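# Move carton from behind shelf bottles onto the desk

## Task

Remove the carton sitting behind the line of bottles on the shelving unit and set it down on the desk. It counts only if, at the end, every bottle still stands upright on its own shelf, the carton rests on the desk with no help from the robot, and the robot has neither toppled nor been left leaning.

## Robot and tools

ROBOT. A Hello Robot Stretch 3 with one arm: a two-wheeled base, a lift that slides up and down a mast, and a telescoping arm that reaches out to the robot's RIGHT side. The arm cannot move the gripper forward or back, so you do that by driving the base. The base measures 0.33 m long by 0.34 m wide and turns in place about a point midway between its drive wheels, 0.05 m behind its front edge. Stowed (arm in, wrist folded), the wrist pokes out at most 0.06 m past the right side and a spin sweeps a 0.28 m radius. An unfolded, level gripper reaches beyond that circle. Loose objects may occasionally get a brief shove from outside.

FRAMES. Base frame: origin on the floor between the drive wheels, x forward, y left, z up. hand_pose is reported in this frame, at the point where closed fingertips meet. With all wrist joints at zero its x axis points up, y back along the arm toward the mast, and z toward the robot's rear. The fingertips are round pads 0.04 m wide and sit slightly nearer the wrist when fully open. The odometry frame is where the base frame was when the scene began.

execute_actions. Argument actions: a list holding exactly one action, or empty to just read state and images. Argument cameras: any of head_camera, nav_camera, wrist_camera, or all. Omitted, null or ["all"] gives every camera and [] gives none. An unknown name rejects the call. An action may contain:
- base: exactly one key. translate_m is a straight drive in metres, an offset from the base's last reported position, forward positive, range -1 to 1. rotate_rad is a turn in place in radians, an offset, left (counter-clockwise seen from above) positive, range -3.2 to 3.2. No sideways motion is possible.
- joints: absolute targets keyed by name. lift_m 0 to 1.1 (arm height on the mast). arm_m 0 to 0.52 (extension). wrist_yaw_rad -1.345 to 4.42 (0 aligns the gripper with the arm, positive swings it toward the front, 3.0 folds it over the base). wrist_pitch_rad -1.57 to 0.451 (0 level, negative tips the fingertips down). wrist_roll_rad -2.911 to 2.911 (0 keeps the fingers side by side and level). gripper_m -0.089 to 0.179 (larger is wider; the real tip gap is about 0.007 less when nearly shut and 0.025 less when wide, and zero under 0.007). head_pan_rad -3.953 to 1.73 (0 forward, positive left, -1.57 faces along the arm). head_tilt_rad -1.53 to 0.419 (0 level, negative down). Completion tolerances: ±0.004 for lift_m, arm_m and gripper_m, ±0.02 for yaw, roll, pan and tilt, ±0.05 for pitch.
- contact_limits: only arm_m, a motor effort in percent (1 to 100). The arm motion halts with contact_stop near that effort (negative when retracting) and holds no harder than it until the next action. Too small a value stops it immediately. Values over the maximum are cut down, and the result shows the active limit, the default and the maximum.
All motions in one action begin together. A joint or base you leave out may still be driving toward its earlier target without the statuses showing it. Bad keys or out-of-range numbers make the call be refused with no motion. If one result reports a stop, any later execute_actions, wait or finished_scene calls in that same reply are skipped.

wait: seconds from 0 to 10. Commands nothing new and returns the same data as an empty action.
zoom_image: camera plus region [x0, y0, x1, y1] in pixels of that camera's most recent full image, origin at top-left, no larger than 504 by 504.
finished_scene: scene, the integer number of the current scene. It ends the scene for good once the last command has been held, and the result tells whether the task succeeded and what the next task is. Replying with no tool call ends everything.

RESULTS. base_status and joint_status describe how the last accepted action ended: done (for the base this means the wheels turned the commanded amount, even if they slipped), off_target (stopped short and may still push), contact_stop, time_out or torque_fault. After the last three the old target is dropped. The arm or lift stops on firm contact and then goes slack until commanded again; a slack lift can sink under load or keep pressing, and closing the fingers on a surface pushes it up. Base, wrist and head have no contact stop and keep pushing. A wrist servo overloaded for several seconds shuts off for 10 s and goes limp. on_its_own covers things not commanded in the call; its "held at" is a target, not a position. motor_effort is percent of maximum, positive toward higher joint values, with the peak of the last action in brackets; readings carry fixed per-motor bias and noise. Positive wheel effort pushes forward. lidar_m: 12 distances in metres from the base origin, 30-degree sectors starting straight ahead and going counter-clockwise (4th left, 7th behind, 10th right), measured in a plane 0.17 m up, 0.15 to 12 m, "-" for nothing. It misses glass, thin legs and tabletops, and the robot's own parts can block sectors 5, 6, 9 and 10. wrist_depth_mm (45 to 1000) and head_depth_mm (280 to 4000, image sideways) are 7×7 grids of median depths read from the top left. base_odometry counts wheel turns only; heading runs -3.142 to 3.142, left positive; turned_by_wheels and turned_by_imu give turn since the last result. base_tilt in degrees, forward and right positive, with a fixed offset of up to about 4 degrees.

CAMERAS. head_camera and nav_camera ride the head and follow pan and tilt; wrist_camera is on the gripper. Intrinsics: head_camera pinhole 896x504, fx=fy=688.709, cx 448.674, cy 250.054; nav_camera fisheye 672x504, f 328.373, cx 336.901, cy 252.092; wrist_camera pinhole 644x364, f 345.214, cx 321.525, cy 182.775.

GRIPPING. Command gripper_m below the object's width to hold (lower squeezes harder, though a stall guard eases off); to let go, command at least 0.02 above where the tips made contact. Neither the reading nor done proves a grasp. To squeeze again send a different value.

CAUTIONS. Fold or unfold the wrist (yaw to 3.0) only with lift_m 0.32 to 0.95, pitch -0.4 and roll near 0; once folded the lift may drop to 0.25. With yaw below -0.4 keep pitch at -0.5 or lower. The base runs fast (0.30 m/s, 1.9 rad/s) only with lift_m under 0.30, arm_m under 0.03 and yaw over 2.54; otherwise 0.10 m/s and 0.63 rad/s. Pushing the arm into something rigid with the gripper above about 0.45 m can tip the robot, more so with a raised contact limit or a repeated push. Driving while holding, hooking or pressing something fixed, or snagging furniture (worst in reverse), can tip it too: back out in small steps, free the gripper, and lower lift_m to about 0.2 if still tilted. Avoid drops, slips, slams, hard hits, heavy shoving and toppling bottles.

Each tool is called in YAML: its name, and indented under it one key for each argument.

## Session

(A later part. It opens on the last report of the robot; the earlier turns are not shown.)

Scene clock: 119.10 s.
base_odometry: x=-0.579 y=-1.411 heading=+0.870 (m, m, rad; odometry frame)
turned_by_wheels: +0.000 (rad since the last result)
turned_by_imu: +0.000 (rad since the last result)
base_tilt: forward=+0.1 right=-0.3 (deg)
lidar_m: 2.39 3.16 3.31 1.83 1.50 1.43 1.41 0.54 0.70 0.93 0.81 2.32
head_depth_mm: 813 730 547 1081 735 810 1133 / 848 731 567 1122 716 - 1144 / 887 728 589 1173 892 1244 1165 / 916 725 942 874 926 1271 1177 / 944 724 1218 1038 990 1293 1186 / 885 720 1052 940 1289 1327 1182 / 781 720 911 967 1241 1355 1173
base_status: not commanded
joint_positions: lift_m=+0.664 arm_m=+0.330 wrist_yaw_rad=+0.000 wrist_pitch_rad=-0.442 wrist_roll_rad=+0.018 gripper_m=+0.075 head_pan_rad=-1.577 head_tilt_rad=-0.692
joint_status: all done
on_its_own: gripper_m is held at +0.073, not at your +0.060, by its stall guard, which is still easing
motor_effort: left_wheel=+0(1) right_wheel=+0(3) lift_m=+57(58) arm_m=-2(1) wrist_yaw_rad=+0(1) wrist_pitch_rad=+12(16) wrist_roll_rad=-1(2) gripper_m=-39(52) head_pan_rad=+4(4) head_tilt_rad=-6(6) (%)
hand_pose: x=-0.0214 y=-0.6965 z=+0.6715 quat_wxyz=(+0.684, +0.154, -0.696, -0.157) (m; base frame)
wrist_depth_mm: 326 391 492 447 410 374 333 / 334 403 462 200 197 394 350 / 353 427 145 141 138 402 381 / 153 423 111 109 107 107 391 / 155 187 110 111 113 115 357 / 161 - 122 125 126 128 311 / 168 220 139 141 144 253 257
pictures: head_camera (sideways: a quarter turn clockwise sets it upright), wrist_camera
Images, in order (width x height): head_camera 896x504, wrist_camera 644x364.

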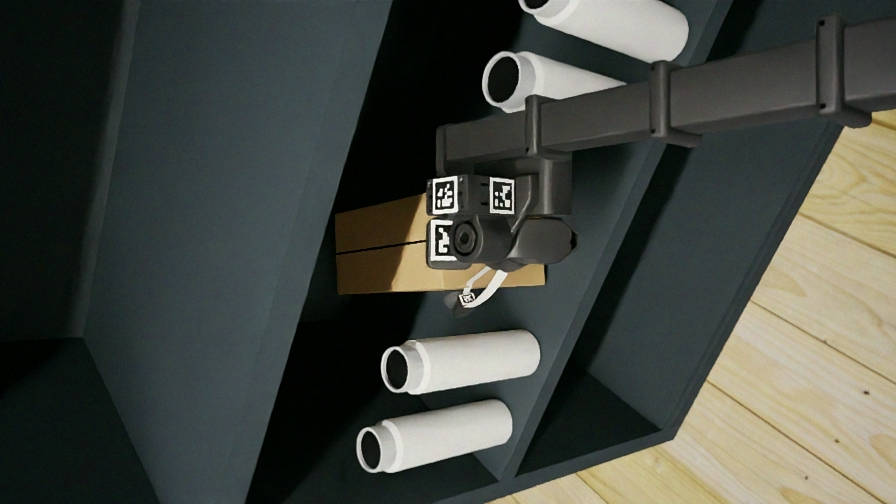

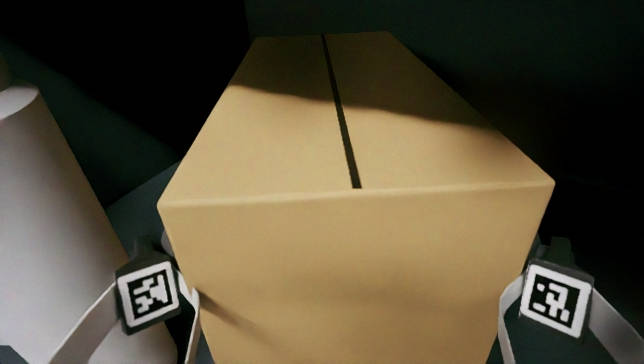

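execute_actions:
  actions:
    - {"joints":{"lift_m":0.65}}
  cameras: []

execute_actions:
  actions:
    - {"joints":{"gripper_m":0.165}}
  cameras: []

execute_actions:
  actions:
    - {"joints":{"lift_m":0.715}}
  cameras: []

execute_actions:
  actions:
    - {"joints":{"arm_m":0.45},"contact_limits":{"arm_m":15}}
  cameras: ["head_camera","wrist_camera"]

Scene clock: 130.00 s.
base_odometry: x=-0.579 y=-1.411 heading=+0.870 (m, m, rad; odometry frame)
turned_by_wheels: +0.000 (rad since the last result)
turned_by_imu: +0.001 (rad since the last result)
base_tilt: forward=+0.0 right=-0.3 (deg)
lidar_m: 2.38 3.15 3.32 1.82 1.49 1.43 1.41 0.54 0.70 0.93 0.81 2.32
head_depth_mm: 809 731 547 1089 735 812 1133 / 849 729 569 1118 721 - 1141 / 888 729 587 1158 882 1246 1170 / 915 724 950 892 922 1265 1180 / 946 726 1215 1048 990 1294 1182 / 886 721 1055 940 1287 1318 1179 / 781 720 909 968 1230 1340 1180
base_status: not commanded
joint_positions: lift_m=+0.651 arm_m=+0.330 wrist_yaw_rad=+0.000 wrist_pitch_rad=-0.439 wrist_roll_rad=+0.018 gripper_m=+0.100 head_pan_rad=-1.577 head_tilt_rad=-0.692
joint_status: all done
on_its_own: gripper_m is held at +0.098, not at your +0.060, by its stall guard, which is not easing now
motor_effort: left_wheel=+1(1) right_wheel=-1(1) lift_m=+13(53) arm_m=-2(2) wrist_yaw_rad=-1(1) wrist_pitch_rad=+10(12) wrist_roll_rad=+0(1) gripper_m=-24(25) head_pan_rad=+3(3) head_tilt_rad=-6(6) (%)
hand_pose: x=-0.0214 y=-0.6969 z=+0.6587 quat_wxyz=(+0.684, +0.153, -0.696, -0.156) (m; base frame)
wrist_depth_mm: 321 389 475 286 404 373 334 / 336 407 218 183 179 401 354 / 349 416 139 136 134 395 378 / 153 414 110 108 106 105 388 / 155 185 107 109 110 112 338 / 160 - 122 124 125 127 289 / 168 221 141 143 147 243 247
pictures: none
No camera images: the call's "cameras" was empty. Leave "cameras" out to get every camera's image.

Scene clock: 131.17 s.
base_odometry: x=-0.579 y=-1.411 heading=+0.870 (m, m, rad; odometry frame)
turned_by_wheels: +0.000 (rad since the last result)
turned_by_imu: +0.000 (rad since the last result)
base_tilt: forward=+0.0 right=-0.3 (deg)
lidar_m: 2.39 3.16 3.31 1.82 1.50 1.43 1.41 0.54 0.70 0.93 0.81 2.31
head_depth_mm: 812 731 548 1084 735 811 1134 / 846 729 569 1114 720 - 1141 / 890 727 589 1164 881 1241 1168 / 915 727 951 896 925 1272 1182 / 943 724 1214 1044 993 1290 1182 / 888 721 1048 937 1290 1313 1179 / 783 722 910 968 1239 1343 1176
base_status: not commanded
joint_positions: lift_m=+0.651 arm_m=+0.330 wrist_yaw_rad=+0.000 wrist_pitch_rad=-0.439 wrist_roll_rad=+0.018 gripper_m=+0.165 head_pan_rad=-1.577 head_tilt_rad=-0.692
joint_status: all done
motor_effort: left_wheel=+0(0) right_wheel=+0(1) lift_m=+14(14) arm_m=-2(2) wrist_yaw_rad=+0(0) wrist_pitch_rad=+10(10) wrist_roll_rad=+0(0) gripper_m=+2(100) head_pan_rad=+5(5) head_tilt_rad=-6(6) (%)
hand_pose: x=-0.0214 y=-0.6969 z=+0.6587 quat_wxyz=(+0.684, +0.153, -0.696, -0.155) (m; base frame)
wrist_depth_mm: 322 387 478 285 398 370 335 / 340 398 224 187 184 401 355 / 351 427 143 139 137 407 382 / 153 414 113 111 110 108 388 / 154 175 108 109 110 111 344 / 158 - 123 124 126 127 - / - 212 147 144 147 245 244
pictures: none
No camera images: the call's "cameras" was empty. Leave "cameras" out to get every camera's image.

Scene clock: 132.60 s.
base_odometry: x=-0.579 y=-1.411 heading=+0.870 (m, m, rad; odometry frame)
turned_by_wheels: +0.000 (rad since the last result)
turned_by_imu: +0.000 (rad since the last result)
base_tilt: forward=+0.0 right=-0.3 (deg)
lidar_m: 2.39 3.16 3.32 1.83 1.50 1.43 1.41 0.54 0.70 0.93 0.81 2.32
head_depth_mm: 812 734 548 1078 730 794 - / 849 728 567 1132 - 1245 1146 / 889 727 591 - 913 1253 1167 / 919 726 953 - 942 1268 1183 / 950 723 1225 1045 989 1294 1186 / 881 723 1051 941 1283 1321 1184 / 782 722 910 969 1245 1355 1170
base_status: not commanded
joint_positions: lift_m=+0.714 arm_m=+0.330 wrist_yaw_rad=+0.000 wrist_pitch_rad=-0.438 wrist_roll_rad=+0.018 gripper_m=+0.165 head_pan_rad=-1.577 head_tilt_rad=-0.692
joint_status: all done
motor_effort: left_wheel=+0(0) right_wheel=+0(1) lift_m=+56(60) arm_m=-2(2) wrist_yaw_rad=-1(0) wrist_pitch_rad=+10(10) wrist_roll_rad=-1(0) gripper_m=+0(1) head_pan_rad=+4(4) head_tilt_rad=-6(6) (%)
hand_pose: x=-0.0214 y=-0.6970 z=+0.7224 quat_wxyz=(+0.684, +0.153, -0.696, -0.155) (m; base frame)
wrist_depth_mm: 324 388 505 474 416 368 334 / 332 408 524 513 440 404 355 / 344 423 534 275 459 429 382 / 161 439 517 221 225 462 410 / 157 448 421 182 180 426 427 / 158 - 162 157 155 353 - / - 211 148 144 146 306 312
pictures: none
No camera images: the call's "cameras" was empty. Leave "cameras" out to get every camera's image.

Scene clock: 134.73 s.
base_odometry: x=-0.579 y=-1.411 heading=+0.870 (m, m, rad; odometry frame)
turned_by_wheels: +0.000 (rad since the last result)
turned_by_imu: +0.000 (rad since the last result)
base_tilt: forward=+0.0 right=-0.3 (deg)
lidar_m: 2.38 3.15 3.31 1.83 1.49 1.43 1.41 0.53 0.70 0.93 0.81 2.31
head_depth_mm: 810 730 550 1080 737 793 - / 849 728 567 1117 - 1231 1146 / 888 727 582 1022 925 1251 1164 / 915 727 610 877 927 1268 1184 / 948 724 1224 1047 987 1299 1177 / 883 724 1055 937 1293 1320 1169 / 784 718 909 966 1240 1346 1179
base_status: not commanded
joint_positions: lift_m=+0.714 arm_m=+0.450 wrist_yaw_rad=+0.000 wrist_pitch_rad=-0.438 wrist_roll_rad=+0.018 gripper_m=+0.165 head_pan_rad=-1.577 head_tilt_rad=-0.692
joint_status: all done
motor_effort: left_wheel=+0(0) right_wheel=-1(0) lift_m=+57(56) arm_m=+2(2) wrist_yaw_rad=+0(0) wrist_pitch_rad=+10(10) wrist_roll_rad=-1(1) gripper_m=+0(0) head_pan_rad=+4(5) head_tilt_rad=-6(6) (%)
contact_limits: arm_m 15 (drawing in: default 19, maximum 32; extending or still: default 27, maximum 44)
hand_pose: x=-0.0214 y=-0.8165 z=+0.7225 quat_wxyz=(+0.684, +0.153, -0.696, -0.155) (m; base frame)
wrist_depth_mm: 272 333 403 360 316 281 251 / 285 346 438 396 337 300 270 / 297 356 466 431 368 322 288 / 307 374 433 220 227 351 309 / 317 381 197 183 179 393 327 / 323 - 162 155 154 362 - / 322 324 138 136 135 306 306
pictures: head_camera (sideways: a quarter turn clockwise sets it upright), wrist_camera
Images, in order (width x height): head_camera 896x504, wrist_camera 644x364.

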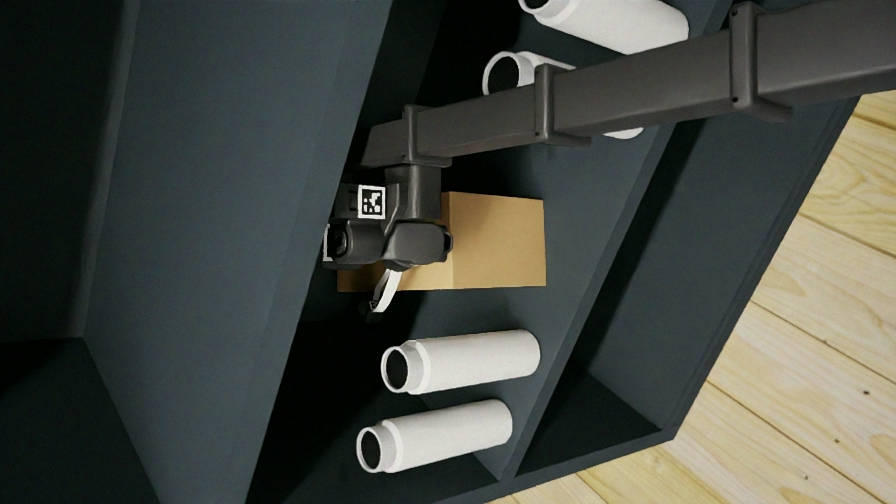

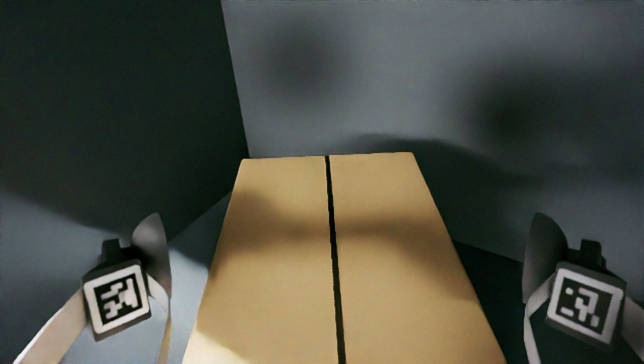

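Carton is slightly left; adjust yaw, open wide, pitch down.

execute_actions:
  actions:
    - {"joints":{"wrist_pitch_rad":-0.64,"wrist_yaw_rad":0.04,"gripper_m":0.175,"arm_m":0.46}}
  cameras: ["head_camera","wrist_camera"]

Scene clock: 140.30 s.
base_odometry: x=-0.579 y=-1.411 heading=+0.870 (m, m, rad; odometry frame)
turned_by_wheels: +0.000 (rad since the last result)
turned_by_imu: +0.000 (rad since the last result)
base_tilt: forward=+0.0 right=-0.3 (deg)
lidar_m: 2.39 3.17 3.31 1.82 1.50 1.43 1.41 0.54 0.70 0.93 0.81 2.32
head_depth_mm: 812 731 548 1081 731 795 - / 850 730 567 1124 - 1235 1144 / 887 728 582 1023 924 1247 1165 / 916 724 610 878 927 1270 1186 / 942 727 1221 1045 992 1287 1179 / 885 722 1050 939 1286 1320 1181 / 783 722 914 967 1242 1343 1181
base_status: not commanded
joint_positions: lift_m=+0.714 arm_m=+0.460 wrist_yaw_rad=+0.036 wrist_pitch_rad=-0.616 wrist_roll_rad=+0.003 gripper_m=+0.175 head_pan_rad=-1.577 head_tilt_rad=-0.692
joint_status: all done
motor_effort: left_wheel=-2(1) right_wheel=+5(5) lift_m=+51(56) arm_m=+3(2) wrist_yaw_rad=+3(4) wrist_pitch_rad=-14(14) wrist_roll_rad=+9(9) gripper_m=-2(57) head_pan_rad=+4(3) head_tilt_rad=-6(6) (%)
hand_pose: x=-0.0145 y=-0.7998 z=+0.6855 quat_wxyz=(+0.677, +0.226, -0.670, -0.203) (m; base frame)
wrist_depth_mm: 271 324 413 388 330 291 261 / 283 345 423 217 216 316 277 / 298 363 418 182 178 349 302 / 315 387 161 156 155 370 328 / 332 370 137 136 135 141 343 / 318 318 121 121 120 119 - / 282 285 109 109 108 108 271
pictures: head_camera (sideways: a quarter turn clockwise sets it upright), wrist_camera
Images, in order (width x height): head_camera 896x504, wrist_camera 644x364.

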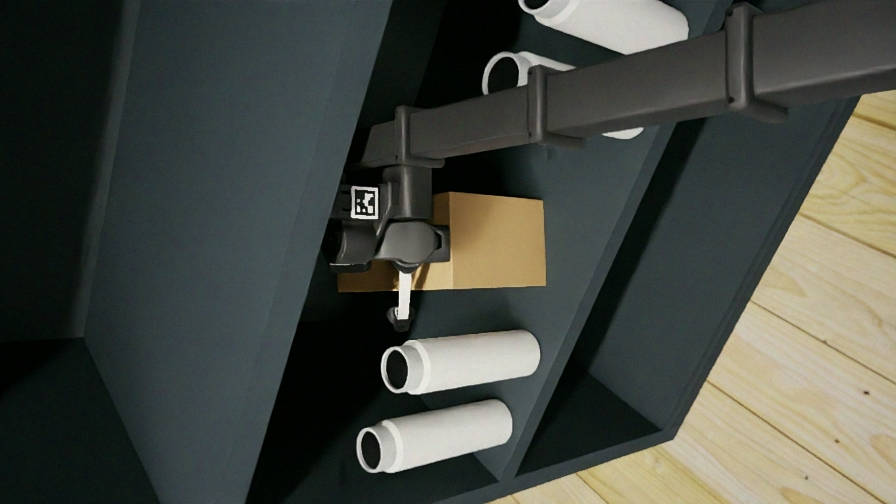

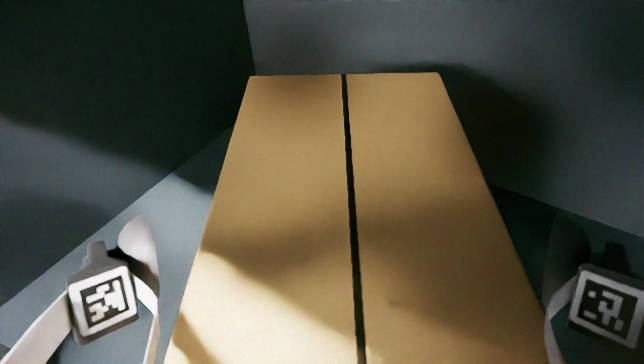

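execute_actions:
  actions:
    - {"joints":{"wrist_pitch_rad":-0.62,"wrist_yaw_rad":0.015,"gripper_m":0.09}}
  cameras: ["wrist_camera"]

execute_actions:
  actions:
    - {"joints":{"arm_m":0.31}}
  cameras: ["head_camera","wrist_camera"]

Scene clock: 148.20 s.
base_odometry: x=-0.579 y=-1.411 heading=+0.870 (m, m, rad; odometry frame)
turned_by_wheels: +0.000 (rad since the last result)
turned_by_imu: +0.001 (rad since the last result)
base_tilt: forward=+0.0 right=-0.4 (deg)
lidar_m: 2.38 3.17 3.32 1.83 1.49 1.43 1.41 0.54 0.70 0.93 0.81 2.31
head_depth_mm: 814 732 550 1084 730 795 - / 847 731 567 1124 - 1235 1143 / 889 730 582 1021 926 1246 1167 / 918 728 612 877 930 1263 1181 / 949 726 1225 1049 992 1291 1179 / 883 722 1048 939 1283 1315 1184 / 784 721 910 968 1241 1344 1179
base_status: not commanded
joint_positions: lift_m=+0.715 arm_m=+0.460 wrist_yaw_rad=+0.012 wrist_pitch_rad=-0.591 wrist_roll_rad=+0.015 gripper_m=+0.092 head_pan_rad=-1.577 head_tilt_rad=-0.692
joint_status: all done
motor_effort: left_wheel=-1(2) right_wheel=+5(6) lift_m=+46(50) arm_m=+3(3) wrist_yaw_rad=+2(4) wrist_pitch_rad=-16(16) wrist_roll_rad=+1(9) gripper_m=-34(100) head_pan_rad=+4(4) head_tilt_rad=-5(6) (%)
hand_pose: x=-0.0192 y=-0.8040 z=+0.6905 quat_wxyz=(+0.673, +0.209, -0.680, -0.204) (m; base frame)
wrist_depth_mm: 279 330 409 374 325 286 254 / 288 349 443 400 342 312 281 / 299 366 211 193 192 340 300 / 316 389 171 164 163 376 330 / 326 379 145 143 140 148 347 / 327 - 128 126 125 123 316 / 309 291 114 113 112 111 279
pictures: wrist_camera
Images, in order (width x height): wrist_camera 644x364.

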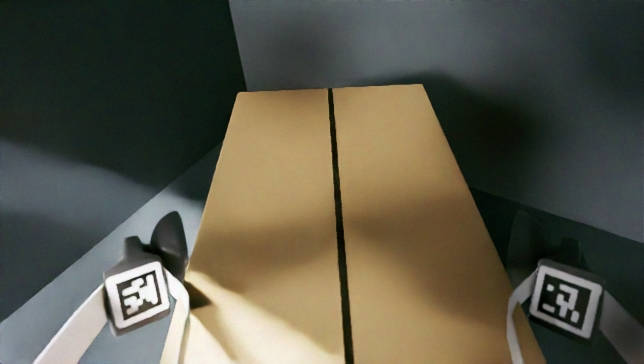

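Scene clock: 150.57 s.
base_odometry: x=-0.579 y=-1.411 heading=+0.870 (m, m, rad; odometry frame)
turned_by_wheels: +0.000 (rad since the last result)
turned_by_imu: +0.001 (rad since the last result)
base_tilt: forward=+0.0 right=-0.3 (deg)
lidar_m: 2.39 3.18 3.32 1.83 1.50 1.43 1.41 0.54 0.70 0.93 0.81 2.32
head_depth_mm: 810 733 548 1079 732 796 - / 848 731 567 1143 - 1235 1144 / 890 729 588 - 863 1255 1161 / 916 728 1198 891 787 1275 1179 / 945 724 1226 930 993 1295 1186 / 885 721 1051 943 1294 1324 1176 / 783 720 908 970 1242 1345 1175
base_status: not commanded
joint_positions: lift_m=+0.715 arm_m=+0.310 wrist_yaw_rad=+0.014 wrist_pitch_rad=-0.586 wrist_roll_rad=+0.015 gripper_m=+0.102 head_pan_rad=-1.577 head_tilt_rad=-0.692
joint_status: all done
on_its_own: gripper_m is held at +0.101, not at your +0.090, by its stall guard, which is still easing
motor_effort: left_wheel=+0(2) right_wheel=+1(6) lift_m=+47(46) arm_m=-3(9) wrist_yaw_rad=+1(2) wrist_pitch_rad=-19(21) wrist_roll_rad=+1(1) gripper_m=-28(34) head_pan_rad=+3(4) head_tilt_rad=-5(6) (%)
hand_pose: x=-0.0188 y=-0.6554 z=+0.6915 quat_wxyz=(+0.673, +0.208, -0.680, -0.202) (m; base frame)
wrist_depth_mm: 324 399 526 524 459 406 365 / 157 429 548 555 485 439 385 / 157 448 212 192 192 474 428 / 168 203 173 164 163 415 405 / 188 199 145 143 141 352 355 / 350 - 128 126 125 124 318 / 863 289 115 113 112 111 277
pictures: head_camera (sideways: a quarter turn clockwise sets it upright), wrist_camera
Images, in order (width x height): head_camera 896x504, wrist_camera 644x364.

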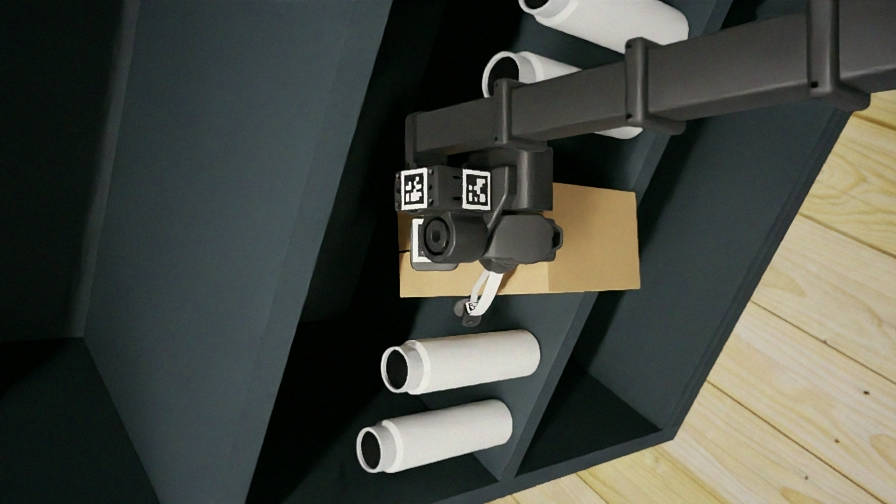

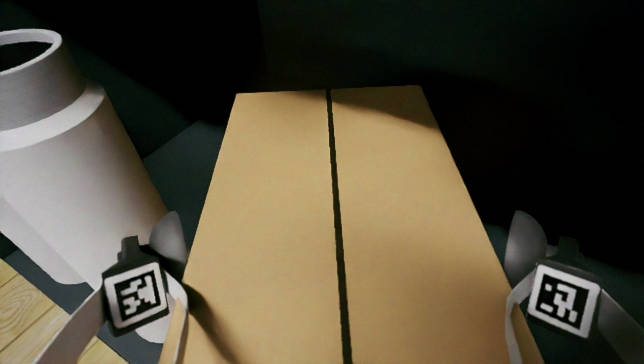

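execute_actions:
  actions:
    - {"joints":{"arm_m":0.26}}
  cameras: []

execute_actions:
  actions:
    - {"joints":{"gripper_m":0.17,"wrist_pitch_rad":-0.58}}
  cameras: []

execute_actions:
  actions:
    - {"joints":{"lift_m":0.80}}
  cameras: []

execute_actions:
  actions:
    - {"joints":{"wrist_pitch_rad":-1.0,"arm_m":0.31,"wrist_yaw_rad":0.04},"contact_limits":{"arm_m":12}}

Scene clock: 159.40 s.
base_odometry: x=-0.579 y=-1.411 heading=+0.870 (m, m, rad; odometry frame)
turned_by_wheels: +0.000 (rad since the last result)
turned_by_imu: +0.001 (rad since the last result)
base_tilt: forward=+0.1 right=-0.3 (deg)
lidar_m: 2.38 3.16 3.32 1.83 1.49 1.43 1.41 0.54 0.70 0.93 0.81 2.32
head_depth_mm: 812 733 549 1083 732 799 - / 848 732 568 1140 - 1217 1146 / 890 727 588 1179 773 1249 1165 / 920 726 1192 1011 733 1232 1185 / 945 723 1220 918 967 1294 1185 / 886 723 1049 938 1290 1319 1184 / 783 721 910 967 1239 1347 1180
base_status: not commanded
joint_positions: lift_m=+0.715 arm_m=+0.260 wrist_yaw_rad=+0.017 wrist_pitch_rad=-0.582 wrist_roll_rad=-0.001 gripper_m=+0.109 head_pan_rad=-1.577 head_tilt_rad=-0.692
joint_status: all done
on_its_own: gripper_m is held at +0.107, not at your +0.090, by its stall guard, which is not easing now; wrist_pitch_rad is at rest, and its effort (-21) is outside its rest range (-20 to +32)
motor_effort: left_wheel=+0(0) right_wheel=+0(2) lift_m=+46(46) arm_m=-3(6) wrist_yaw_rad=-2(2) wrist_pitch_rad=-21(21) wrist_roll_rad=+11(11) gripper_m=-24(25) head_pan_rad=+4(4) head_tilt_rad=-5(6) (%)
hand_pose: x=-0.0181 y=-0.6061 z=+0.6923 quat_wxyz=(+0.680, +0.209, -0.675, -0.197) (m; base frame)
wrist_depth_mm: 184 419 553 581 493 443 391 / 183 203 558 588 510 480 427 / 214 215 200 186 183 493 452 / 323 237 167 161 157 421 415 / 438 348 144 141 139 145 364 / 940 - 128 126 125 123 321 / 866 807 115 113 112 111 281
pictures: none
No camera images: the call's "cameras" was empty. Leave "cameras" out to get every camera's image.

Scene clock: 160.63 s.
base_odometry: x=-0.579 y=-1.411 heading=+0.870 (m, m, rad; odometry frame)
turned_by_wheels: +0.000 (rad since the last result)
turned_by_imu: +0.000 (rad since the last result)
base_tilt: forward=+0.0 right=-0.3 (deg)
lidar_m: 2.38 3.18 3.31 1.82 1.49 1.43 1.42 0.54 0.70 0.93 0.82 2.31
head_depth_mm: 809 732 549 1083 734 796 - / 849 729 567 1139 - 1210 1144 / 884 727 587 1178 818 1244 1175 / 917 725 1193 1021 744 1246 1177 / 948 723 1222 1074 982 1295 1183 / 883 721 1048 939 1289 1308 1183 / 785 720 907 963 1241 1346 1179
base_status: not commanded
joint_positions: lift_m=+0.715 arm_m=+0.260 wrist_yaw_rad=+0.015 wrist_pitch_rad=-0.588 wrist_roll_rad=+0.013 gripper_m=+0.170 head_pan_rad=-1.577 head_tilt_rad=-0.692
joint_status: all done
motor_effort: left_wheel=+0(1) right_wheel=+1(3) lift_m=+46(46) arm_m=-2(3) wrist_yaw_rad=+0(2) wrist_pitch_rad=+4(22) wrist_roll_rad=+3(12) gripper_m=+0(100) head_pan_rad=+4(3) head_tilt_rad=-6(6) (%)
hand_pose: x=-0.0185 y=-0.6051 z=+0.6912 quat_wxyz=(+0.674, +0.209, -0.679, -0.201) (m; base frame)
wrist_depth_mm: 177 419 573 584 496 445 398 / 183 205 570 600 506 485 423 / 213 217 478 191 189 483 458 / 322 239 170 163 160 410 407 / 431 282 144 142 140 341 356 / 968 - 126 125 123 123 - / 865 805 113 112 111 110 274
pictures: none
No camera images: the call's "cameras" was empty. Leave "cameras" out to get every camera's image.

Scene clock: 162.23 s.
base_odometry: x=-0.579 y=-1.411 heading=+0.870 (m, m, rad; odometry frame)
turned_by_wheels: +0.000 (rad since the last result)
turned_by_imu: +0.000 (rad since the last result)
base_tilt: forward=+0.1 right=-0.3 (deg)
lidar_m: 2.39 3.16 3.29 1.83 1.49 1.43 1.41 0.54 0.70 0.93 0.81 2.31
head_depth_mm: 814 731 548 1090 - - - / 849 730 566 - 803 1224 1146 / 888 729 587 - 820 1243 1165 / 917 725 611 842 723 1245 1180 / 946 725 1217 1046 988 1287 1184 / 885 721 1047 938 1295 1324 1181 / 783 718 907 967 1239 1341 1176
base_status: not commanded
joint_positions: lift_m=+0.799 arm_m=+0.260 wrist_yaw_rad=+0.015 wrist_pitch_rad=-0.590 wrist_roll_rad=+0.013 gripper_m=+0.170 head_pan_rad=-1.577 head_tilt_rad=-0.692
joint_status: all done
motor_effort: left_wheel=+0(0) right_wheel=+1(1) lift_m=+56(58) arm_m=-2(2) wrist_yaw_rad=+0(1) wrist_pitch_rad=+6(6) wrist_roll_rad=+3(3) gripper_m=+0(1) head_pan_rad=+4(4) head_tilt_rad=-5(5) (%)
hand_pose: x=-0.0185 y=-0.6046 z=+0.7753 quat_wxyz=(+0.674, +0.210, -0.679, -0.202) (m; base frame)
wrist_depth_mm: 352 432 564 573 501 444 390 / 362 453 589 658 553 476 430 / 289 257 618 645 597 523 470 / 322 246 555 281 511 528 493 / 465 284 331 248 250 465 461 / - - 345 217 217 404 - / 938 896 367 195 192 371 355
pictures: none
No camera images: the call's "cameras" was empty. Leave "cameras" out to get every camera's image.

Scene clock: 163.70 s.
base_odometry: x=-0.579 y=-1.411 heading=+0.870 (m, m, rad; odometry frame)
turned_by_wheels: +0.000 (rad since the last result)
turned_by_imu: +0.000 (rad since the last result)
base_tilt: forward=+0.0 right=-0.3 (deg)
lidar_m: 2.38 3.16 3.31 1.82 1.49 1.43 1.41 0.54 0.70 0.93 0.82 2.32
head_depth_mm: 815 731 549 1085 - - - / 849 730 589 - 823 1219 1141 / 888 726 587 - 817 1239 1168 / 915 725 609 847 738 1236 1177 / 949 725 1221 1078 980 1293 1181 / 884 720 1048 938 1293 1318 1182 / 785 720 907 968 1243 1340 1183
base_status: not commanded
joint_positions: lift_m=+0.799 arm_m=+0.310 wrist_yaw_rad=+0.038 wrist_pitch_rad=-1.003 wrist_roll_rad=+0.013 gripper_m=+0.170 head_pan_rad=-1.577 head_tilt_rad=-0.692
joint_status: all done
motor_effort: left_wheel=+0(0) right_wheel=+1(2) lift_m=+56(55) arm_m=+2(2) wrist_yaw_rad=+2(1) wrist_pitch_rad=+2(5) wrist_roll_rad=+2(2) gripper_m=+1(0) head_pan_rad=+4(4) head_tilt_rad=-6(6) (%)
contact_limits: arm_m 12 (drawing in: default 19, maximum 32; extending or still: default 27, maximum 44)
hand_pose: x=-0.0171 y=-0.5720 z=+0.7089 quat_wxyz=(+0.622, +0.350, -0.617, -0.331) (m; base frame)
wrist_depth_mm: 177 197 448 209 206 432 426 / 307 224 285 194 192 400 401 / - 285 285 181 180 381 378 / - 975 328 171 169 355 356 / 913 924 167 163 160 333 337 / 907 - 159 154 151 215 - / 869 818 149 145 145 146 194
pictures: head_camera (sideways: a quarter turn clockwise sets it upright), nav_camera (sideways: a quarter turn counterclockwise sets it upright), wrist_camera
Images, in order (width x height): head_camera 896x504, nav_camera 672x504, wrist_camera 644x364.

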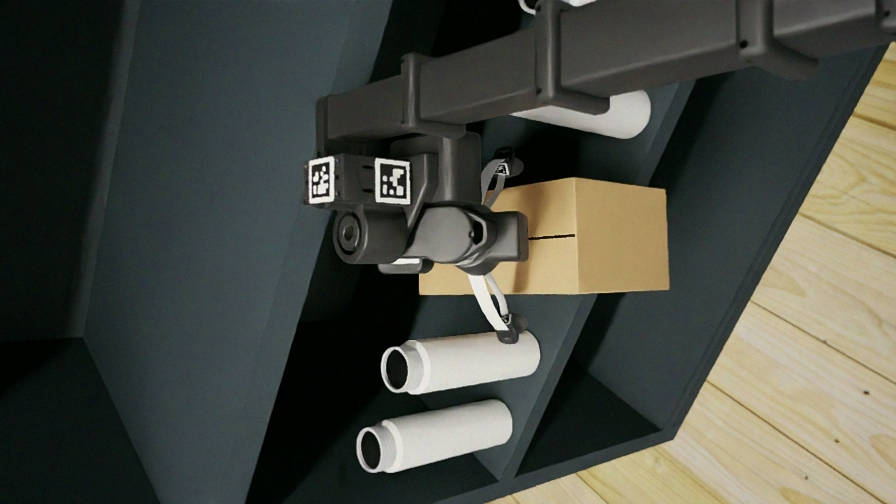

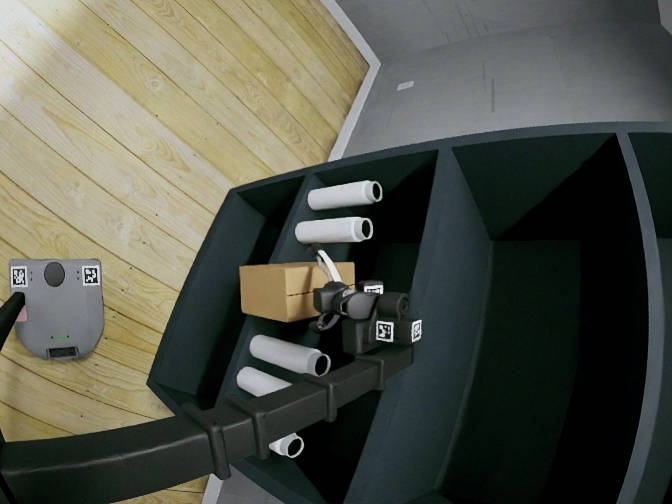

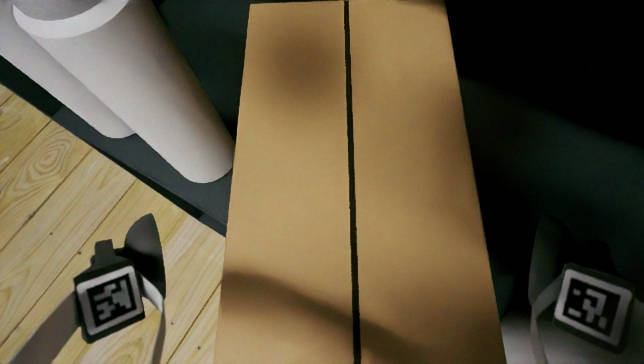

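execute_actions:
  actions:
    - {"joints":{"lift_m":0.762,"arm_m":0.325,"wrist_yaw_rad":0.02},"contact_limits":{"arm_m":12}}
  cameras: ["wrist_camera"]

execute_actions:
  actions:
    - {"joints":{"gripper_m":0.095}}
  cameras: ["wrist_camera","head_camera"]

Scene clock: 171.60 s.
base_odometry: x=-0.579 y=-1.411 heading=+0.870 (m, m, rad; odometry frame)
turned_by_wheels: +0.000 (rad since the last result)
turned_by_imu: +0.001 (rad since the last result)
base_tilt: forward=+0.0 right=-0.3 (deg)
lidar_m: 2.39 3.15 3.31 1.82 1.49 1.43 1.41 0.54 0.70 0.93 0.82 2.32
head_depth_mm: 810 731 549 1082 721 - - / 849 729 567 - 880 1223 1147 / 891 726 579 - 776 1248 1156 / 916 725 611 - 725 1246 1181 / 943 726 1217 1074 981 1289 1179 / 887 722 1046 940 1295 1321 1181 / 784 720 910 963 1241 1349 1182
base_status: not commanded
joint_positions: lift_m=+0.763 arm_m=+0.325 wrist_yaw_rad=+0.020 wrist_pitch_rad=-1.003 wrist_roll_rad=+0.013 gripper_m=+0.170 head_pan_rad=-1.577 head_tilt_rad=-0.692
joint_status: all done
motor_effort: left_wheel=+0(0) right_wheel=+2(3) lift_m=+11(54) arm_m=+3(8) wrist_yaw_rad=+0(2) wrist_pitch_rad=+2(2) wrist_roll_rad=+3(3) gripper_m=-2(1) head_pan_rad=+4(4) head_tilt_rad=-5(5) (%)
contact_limits: arm_m 12 (drawing in: default 19, maximum 32; extending or still: default 27, maximum 44)
hand_pose: x=-0.0193 y=-0.5872 z=+0.6726 quat_wxyz=(+0.619, +0.344, -0.620, -0.336) (m; base frame)
wrist_depth_mm: 162 207 166 161 159 382 379 / 182 207 154 151 148 354 357 / 365 247 144 141 139 327 338 / 940 341 135 133 131 133 317 / 905 899 128 126 124 124 303 / 866 - 120 119 118 117 - / 828 769 114 113 112 111 202
pictures: wrist_camera
Images, in order (width x height): wrist_camera 644x364.

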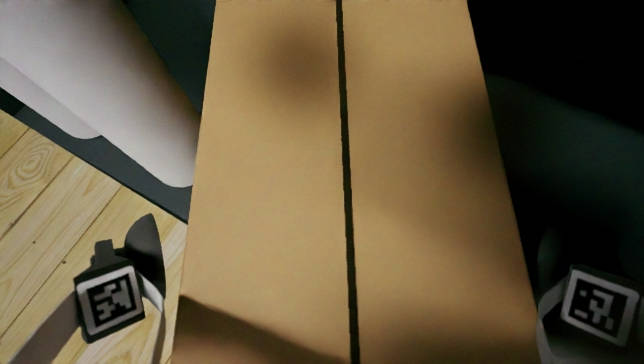

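Scene clock: 173.13 s.
base_odometry: x=-0.579 y=-1.411 heading=+0.870 (m, m, rad; odometry frame)
turned_by_wheels: +0.000 (rad since the last result)
turned_by_imu: +0.000 (rad since the last result)
base_tilt: forward=+0.0 right=-0.4 (deg)
lidar_m: 2.38 3.19 3.32 1.82 1.50 1.43 1.41 0.54 0.70 0.93 0.82 2.31
head_depth_mm: 811 736 549 1085 708 - - / 848 730 568 - 881 1223 1144 / 889 729 580 - 861 1242 1164 / 912 726 612 - 737 1244 1187 / 949 724 1216 1034 974 1296 1187 / 884 722 1050 942 1292 1323 1188 / 782 724 908 966 1241 1342 1177
base_status: not commanded
joint_positions: lift_m=+0.763 arm_m=+0.325 wrist_yaw_rad=+0.017 wrist_pitch_rad=-0.990 wrist_roll_rad=+0.013 gripper_m=+0.097 head_pan_rad=-1.577 head_tilt_rad=-0.692
joint_status: all done
motor_effort: left_wheel=-1(2) right_wheel=+4(6) lift_m=+11(11) arm_m=+3(3) wrist_yaw_rad=+2(2) wrist_pitch_rad=-6(6) wrist_roll_rad=+3(3) gripper_m=-35(100) head_pan_rad=+3(4) head_tilt_rad=-6(6) (%)
hand_pose: x=-0.0195 y=-0.5902 z=+0.6741 quat_wxyz=(+0.621, +0.339, -0.623, -0.333) (m; base frame)
wrist_depth_mm: 160 406 173 168 165 398 388 / 180 206 161 156 154 365 363 / 372 235 148 146 143 341 341 / 998 345 140 137 135 315 321 / 921 870 130 129 127 126 302 / 866 - 123 122 120 120 291 / 828 783 117 116 114 114 201
pictures: head_camera (sideways: a quarter turn clockwise sets it upright), wrist_camera
Images, in order (width x height): head_camera 896x504, wrist_camera 644x364.

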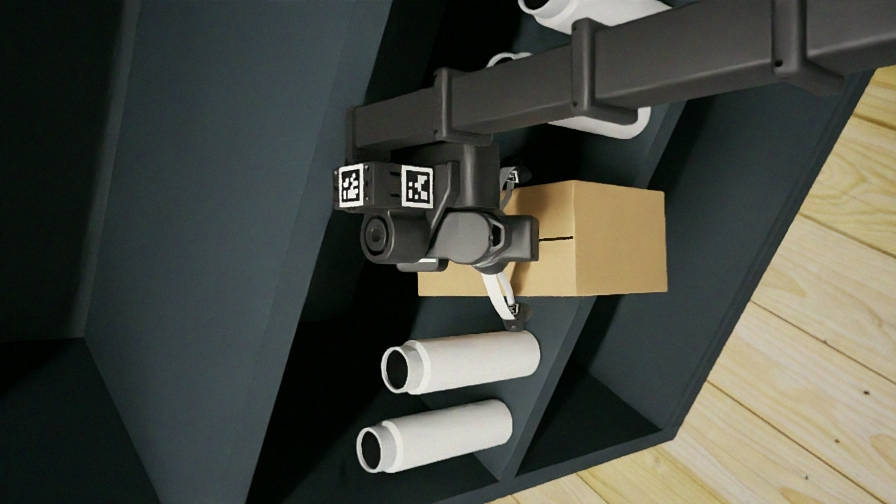

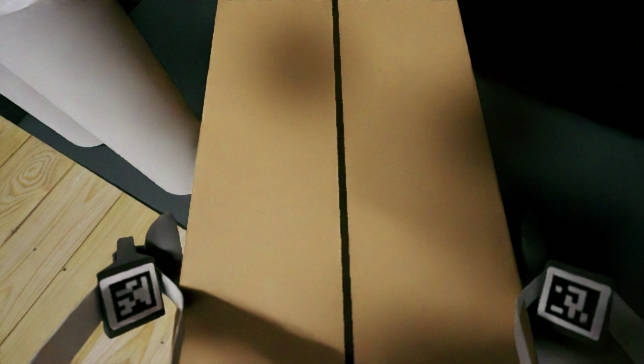

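Test lift.

execute_actions:
  actions:
    - {"joints":{"lift_m":0.79}}
  cameras: ["wrist_camera","head_camera"]

wait:
  seconds: 4

Scene clock: 177.10 s.
base_odometry: x=-0.579 y=-1.411 heading=+0.870 (m, m, rad; odometry frame)
turned_by_wheels: +0.000 (rad since the last result)
turned_by_imu: +0.001 (rad since the last result)
base_tilt: forward=+0.1 right=-0.3 (deg)
lidar_m: 2.39 3.15 3.32 1.82 1.50 1.43 1.41 0.54 0.70 0.93 0.81 2.31
head_depth_mm: 813 731 547 1081 - - - / 849 728 578 - 855 1221 1140 / 889 729 588 - 860 1254 1162 / 915 727 609 835 709 1218 1186 / 946 723 1221 990 964 1300 1178 / 889 719 1051 944 1288 1320 1178 / 782 720 907 968 1239 1343 1182
base_status: not commanded
joint_positions: lift_m=+0.789 arm_m=+0.325 wrist_yaw_rad=+0.018 wrist_pitch_rad=-1.009 wrist_roll_rad=+0.014 gripper_m=+0.114 head_pan_rad=-1.577 head_tilt_rad=-0.692
joint_status: all done
on_its_own: gripper_m is held at +0.113, not at your +0.095, by its stall guard, which is not easing now
motor_effort: left_wheel=+0(1) right_wheel=+0(4) lift_m=+58(61) arm_m=+3(3) wrist_yaw_rad=+2(2) wrist_pitch_rad=+5(6) wrist_roll_rad=+2(3) gripper_m=-22(27) head_pan_rad=+4(4) head_tilt_rad=-6(5) (%)
hand_pose: x=-0.0195 y=-0.5858 z=+0.6982 quat_wxyz=(+0.618, +0.345, -0.620, -0.339) (m; base frame)
wrist_depth_mm: 162 206 431 192 191 416 406 / 186 210 179 173 171 389 384 / 391 248 162 157 155 363 357 / 985 370 148 145 142 342 344 / 900 945 136 133 132 133 325 / 871 - 126 125 123 122 308 / 818 804 117 116 115 115 196
pictures: head_camera (sideways: a quarter turn clockwise sets it upright), wrist_camera
Images, in order (width x height): head_camera 896x504, wrist_camera 644x364.

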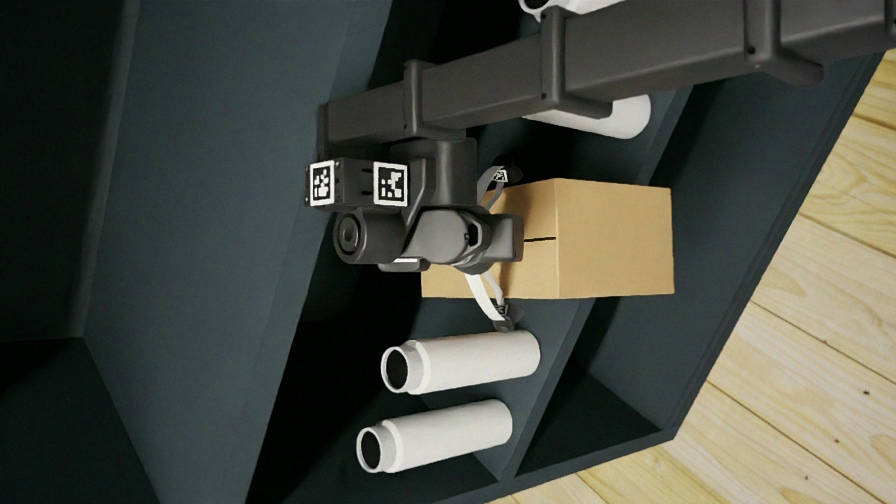

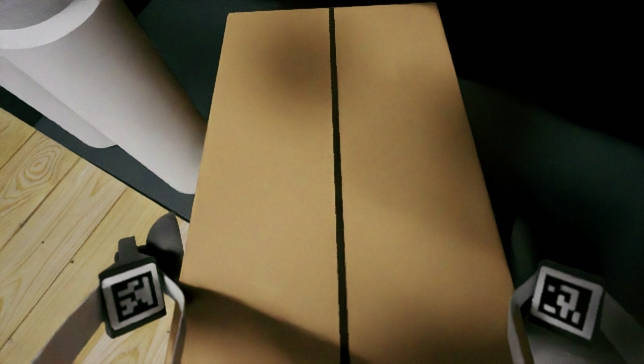

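Scene clock: 181.10 s.
base_odometry: x=-0.579 y=-1.411 heading=+0.870 (m, m, rad; odometry frame)
turned_by_wheels: +0.000 (rad since the last result)
turned_by_imu: +0.001 (rad since the last result)
base_tilt: forward=-0.1 right=-0.3 (deg)
lidar_m: 2.39 3.17 3.31 1.82 1.49 1.43 1.41 0.54 0.70 0.93 0.81 2.32
head_depth_mm: 811 729 547 1085 - - - / 847 730 579 - 855 1222 1146 / 887 728 589 - 862 1242 1164 / 914 724 610 833 707 1221 1182 / 949 724 1219 988 961 1291 1172 / 883 720 1051 939 1287 1322 1184 / 784 719 907 965 1238 1343 1179
base_status: not commanded
joint_positions: lift_m=+0.789 arm_m=+0.325 wrist_yaw_rad=+0.018 wrist_pitch_rad=-1.009 wrist_roll_rad=+0.014 gripper_m=+0.114 head_pan_rad=-1.577 head_tilt_rad=-0.692
joint_status: all done
on_its_own: gripper_m is held at +0.113, not at your +0.095, by its stall guard, which is not easing now
motor_effort: left_wheel=+0(1) right_wheel=+0(4) lift_m=+58(61) arm_m=+3(3) wrist_yaw_rad=+1(2) wrist_pitch_rad=+5(6) wrist_roll_rad=+2(3) gripper_m=-23(27) head_pan_rad=+4(4) head_tilt_rad=-6(5) (%)
hand_pose: x=-0.0195 y=-0.5858 z=+0.6982 quat_wxyz=(+0.618, +0.345, -0.620, -0.339) (m; base frame)
wrist_depth_mm: 163 205 425 192 190 416 410 / 186 210 179 172 171 386 385 / 390 247 162 159 155 363 363 / - 370 147 145 142 342 343 / 904 924 135 134 131 133 323 / 870 - 125 125 123 121 308 / 832 817 118 116 115 115 195
wait: 4.00 s; at rest by 0.27 s
pictures: head_camera (sideways: a quarter turn clockwise sets it upright), nav_camera (sideways: a quarter turn counterclockwise sets it upright), wrist_camera
Images, in order (width x height): head_camera 896x504, nav_camera 672x504, wrist_camera 644x364.

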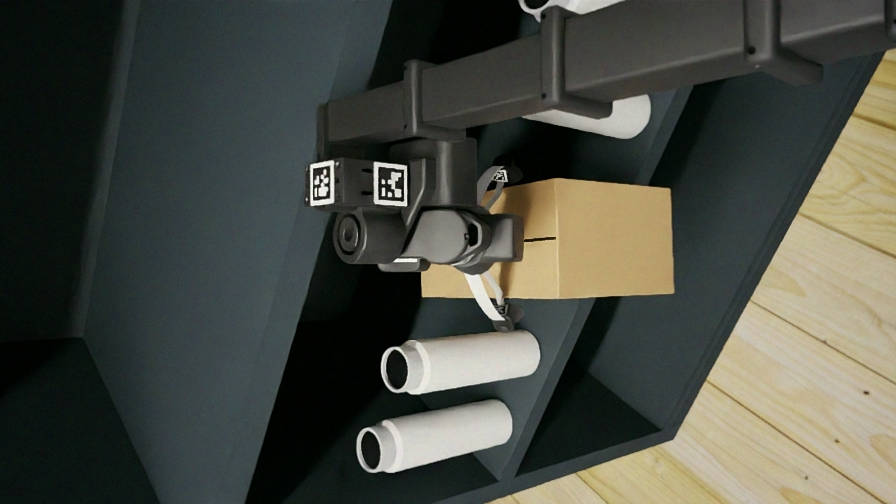

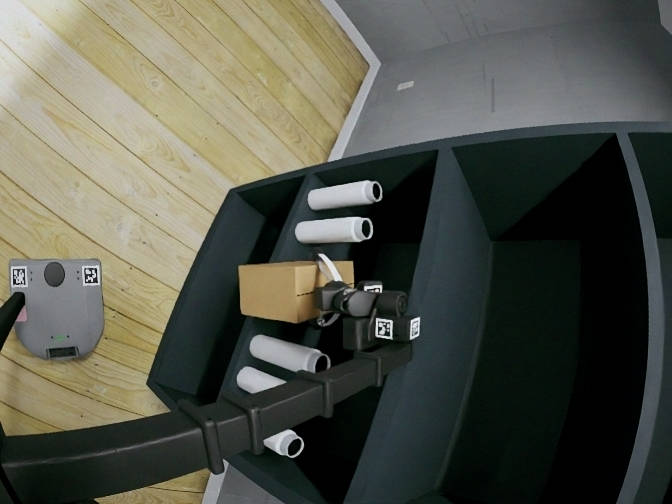

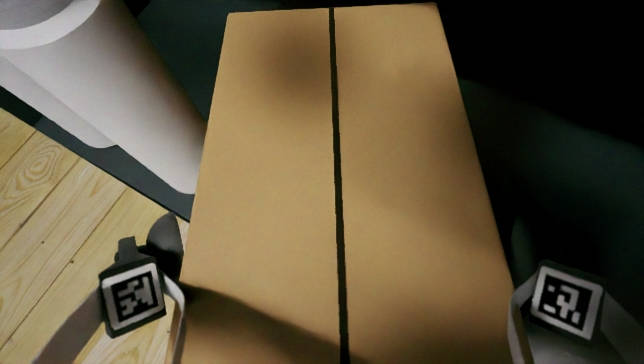

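execute_actions:
  actions:
    - {"joints":{"lift_m":0.83}}
  cameras: ["wrist_camera","head_camera"]

Scene clock: 190.67 s.
base_odometry: x=-0.579 y=-1.411 heading=+0.870 (m, m, rad; odometry frame)
turned_by_wheels: +0.000 (rad since the last result)
turned_by_imu: +0.001 (rad since the last result)
base_tilt: forward=+0.0 right=-0.2 (deg)
lidar_m: 2.39 3.17 3.31 1.82 1.49 1.43 1.41 0.54 0.70 0.93 0.82 2.32
head_depth_mm: 814 733 548 1081 - - 1120 / 850 730 613 1050 808 1226 1145 / 887 727 - 882 714 1243 1161 / 915 726 609 707 678 1246 1185 / 945 723 1213 915 968 1293 1181 / 886 722 1051 940 1294 1319 1176 / 784 724 911 964 1242 1347 1186
base_status: not commanded
joint_positions: lift_m=+0.829 arm_m=+0.325 wrist_yaw_rad=+0.018 wrist_pitch_rad=-1.010 wrist_roll_rad=+0.014 gripper_m=+0.114 head_pan_rad=-1.577 head_tilt_rad=-0.692
joint_status: all done
on_its_own: gripper_m is held at +0.113, not at your +0.095, by its stall guard, which is not easing now
motor_effort: left_wheel=+1(0) right_wheel=+0(1) lift_m=+57(60) arm_m=+2(3) wrist_yaw_rad=+1(2) wrist_pitch_rad=+5(5) wrist_roll_rad=+2(2) gripper_m=-22(23) head_pan_rad=+4(4) head_tilt_rad=-5(6) (%)
hand_pose: x=-0.0195 y=-0.5856 z=+0.7381 quat_wxyz=(+0.618, +0.345, -0.620, -0.339) (m; base frame)
wrist_depth_mm: 189 215 492 483 470 466 450 / 196 210 205 192 188 436 432 / 433 249 175 169 165 412 404 / - 413 155 151 149 388 380 / 961 975 139 137 136 139 368 / 902 - 127 126 124 123 347 / 872 852 116 115 114 114 195
pictures: head_camera (sideways: a quarter turn clockwise sets it upright), wrist_camera
Images, in order (width x height): head_camera 896x504, wrist_camera 644x364.

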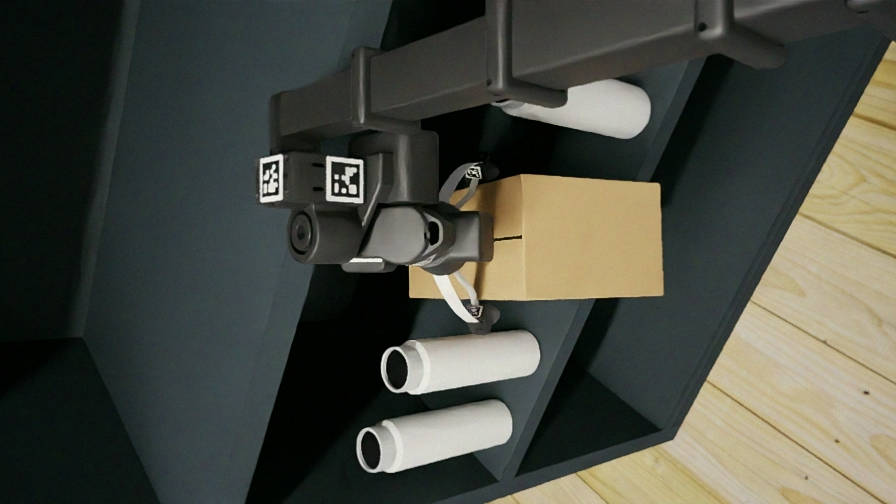

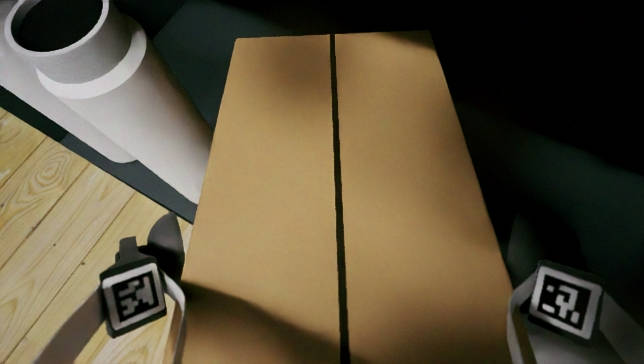

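execute_actions:
  actions:
    - {"joints":{"arm_m":0.03,"head_pan_rad":0.9,"head_tilt_rad":-0.3}}

Scene clock: 196.90 s.
base_odometry: x=-0.579 y=-1.411 heading=+0.870 (m, m, rad; odometry frame)
turned_by_wheels: +0.000 (rad since the last result)
turned_by_imu: +0.001 (rad since the last result)
base_tilt: forward=+0.0 right=-0.3 (deg)
lidar_m: 2.39 3.17 3.31 1.83 1.50 1.43 1.41 0.54 0.70 0.93 0.81 2.32
head_depth_mm: 3532 3774 - 3670 2465 1850 1503 / 3461 3666 3991 3637 2451 1850 1496 / 3428 3574 3767 3531 2433 1840 1489 / 3387 3554 3733 3640 2440 1851 1484 / 3290 3432 3610 3609 2463 1839 1484 / 3247 3440 3570 3600 2424 1843 1490 / 3157 3327 3439 3355 2442 1820 1473
base_status: not commanded
joint_positions: lift_m=+0.829 arm_m=+0.030 wrist_yaw_rad=+0.019 wrist_pitch_rad=-1.010 wrist_roll_rad=+0.014 gripper_m=+0.114 head_pan_rad=+0.893 head_tilt_rad=-0.310
joint_status: all done
on_its_own: gripper_m is held at +0.113, not at your +0.095, by its stall guard, which is not easing now
motor_effort: left_wheel=+0(0) right_wheel=+1(0) lift_m=+57(57) arm_m=-2(2) wrist_yaw_rad=+0(1) wrist_pitch_rad=+5(5) wrist_roll_rad=+2(2) gripper_m=-22(22) head_pan_rad=+5(52) head_tilt_rad=+6(35) (%)
hand_pose: x=-0.0194 y=-0.2911 z=+0.7381 quat_wxyz=(+0.618, +0.346, -0.620, -0.339) (m; base frame)
wrist_depth_mm: - - 506 486 474 318 295 / - - 205 192 190 391 313 / - - 175 169 165 418 392 / - - 154 151 149 865 394 / 976 994 139 137 135 139 561 / 931 - 127 125 124 123 860 / 900 873 117 115 114 114 808
pictures: head_camera (sideways: a quarter turn clockwise sets it upright), nav_camera (sideways: a quarter turn counterclockwise sets it upright), wrist_camera
Images, in order (width x height): head_camera 896x504, nav_camera 672x504, wrist_camera 644x364.

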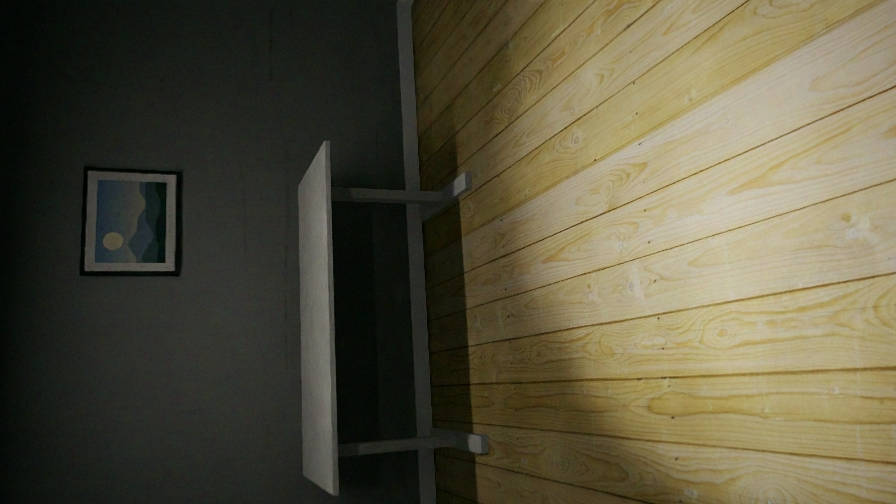

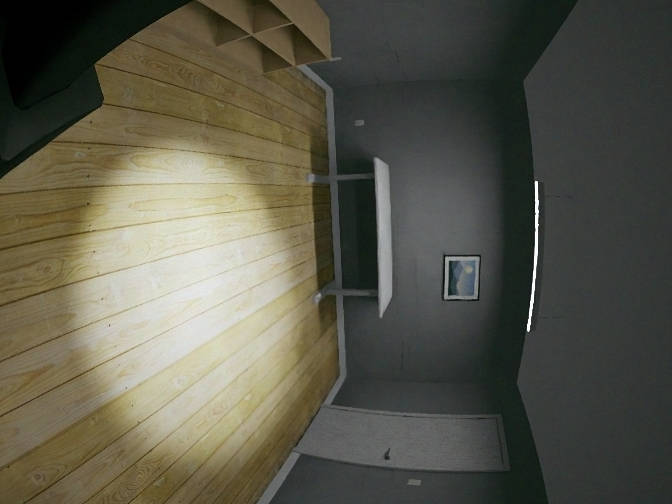

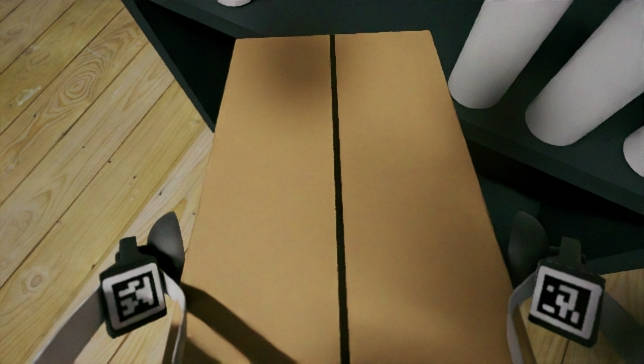

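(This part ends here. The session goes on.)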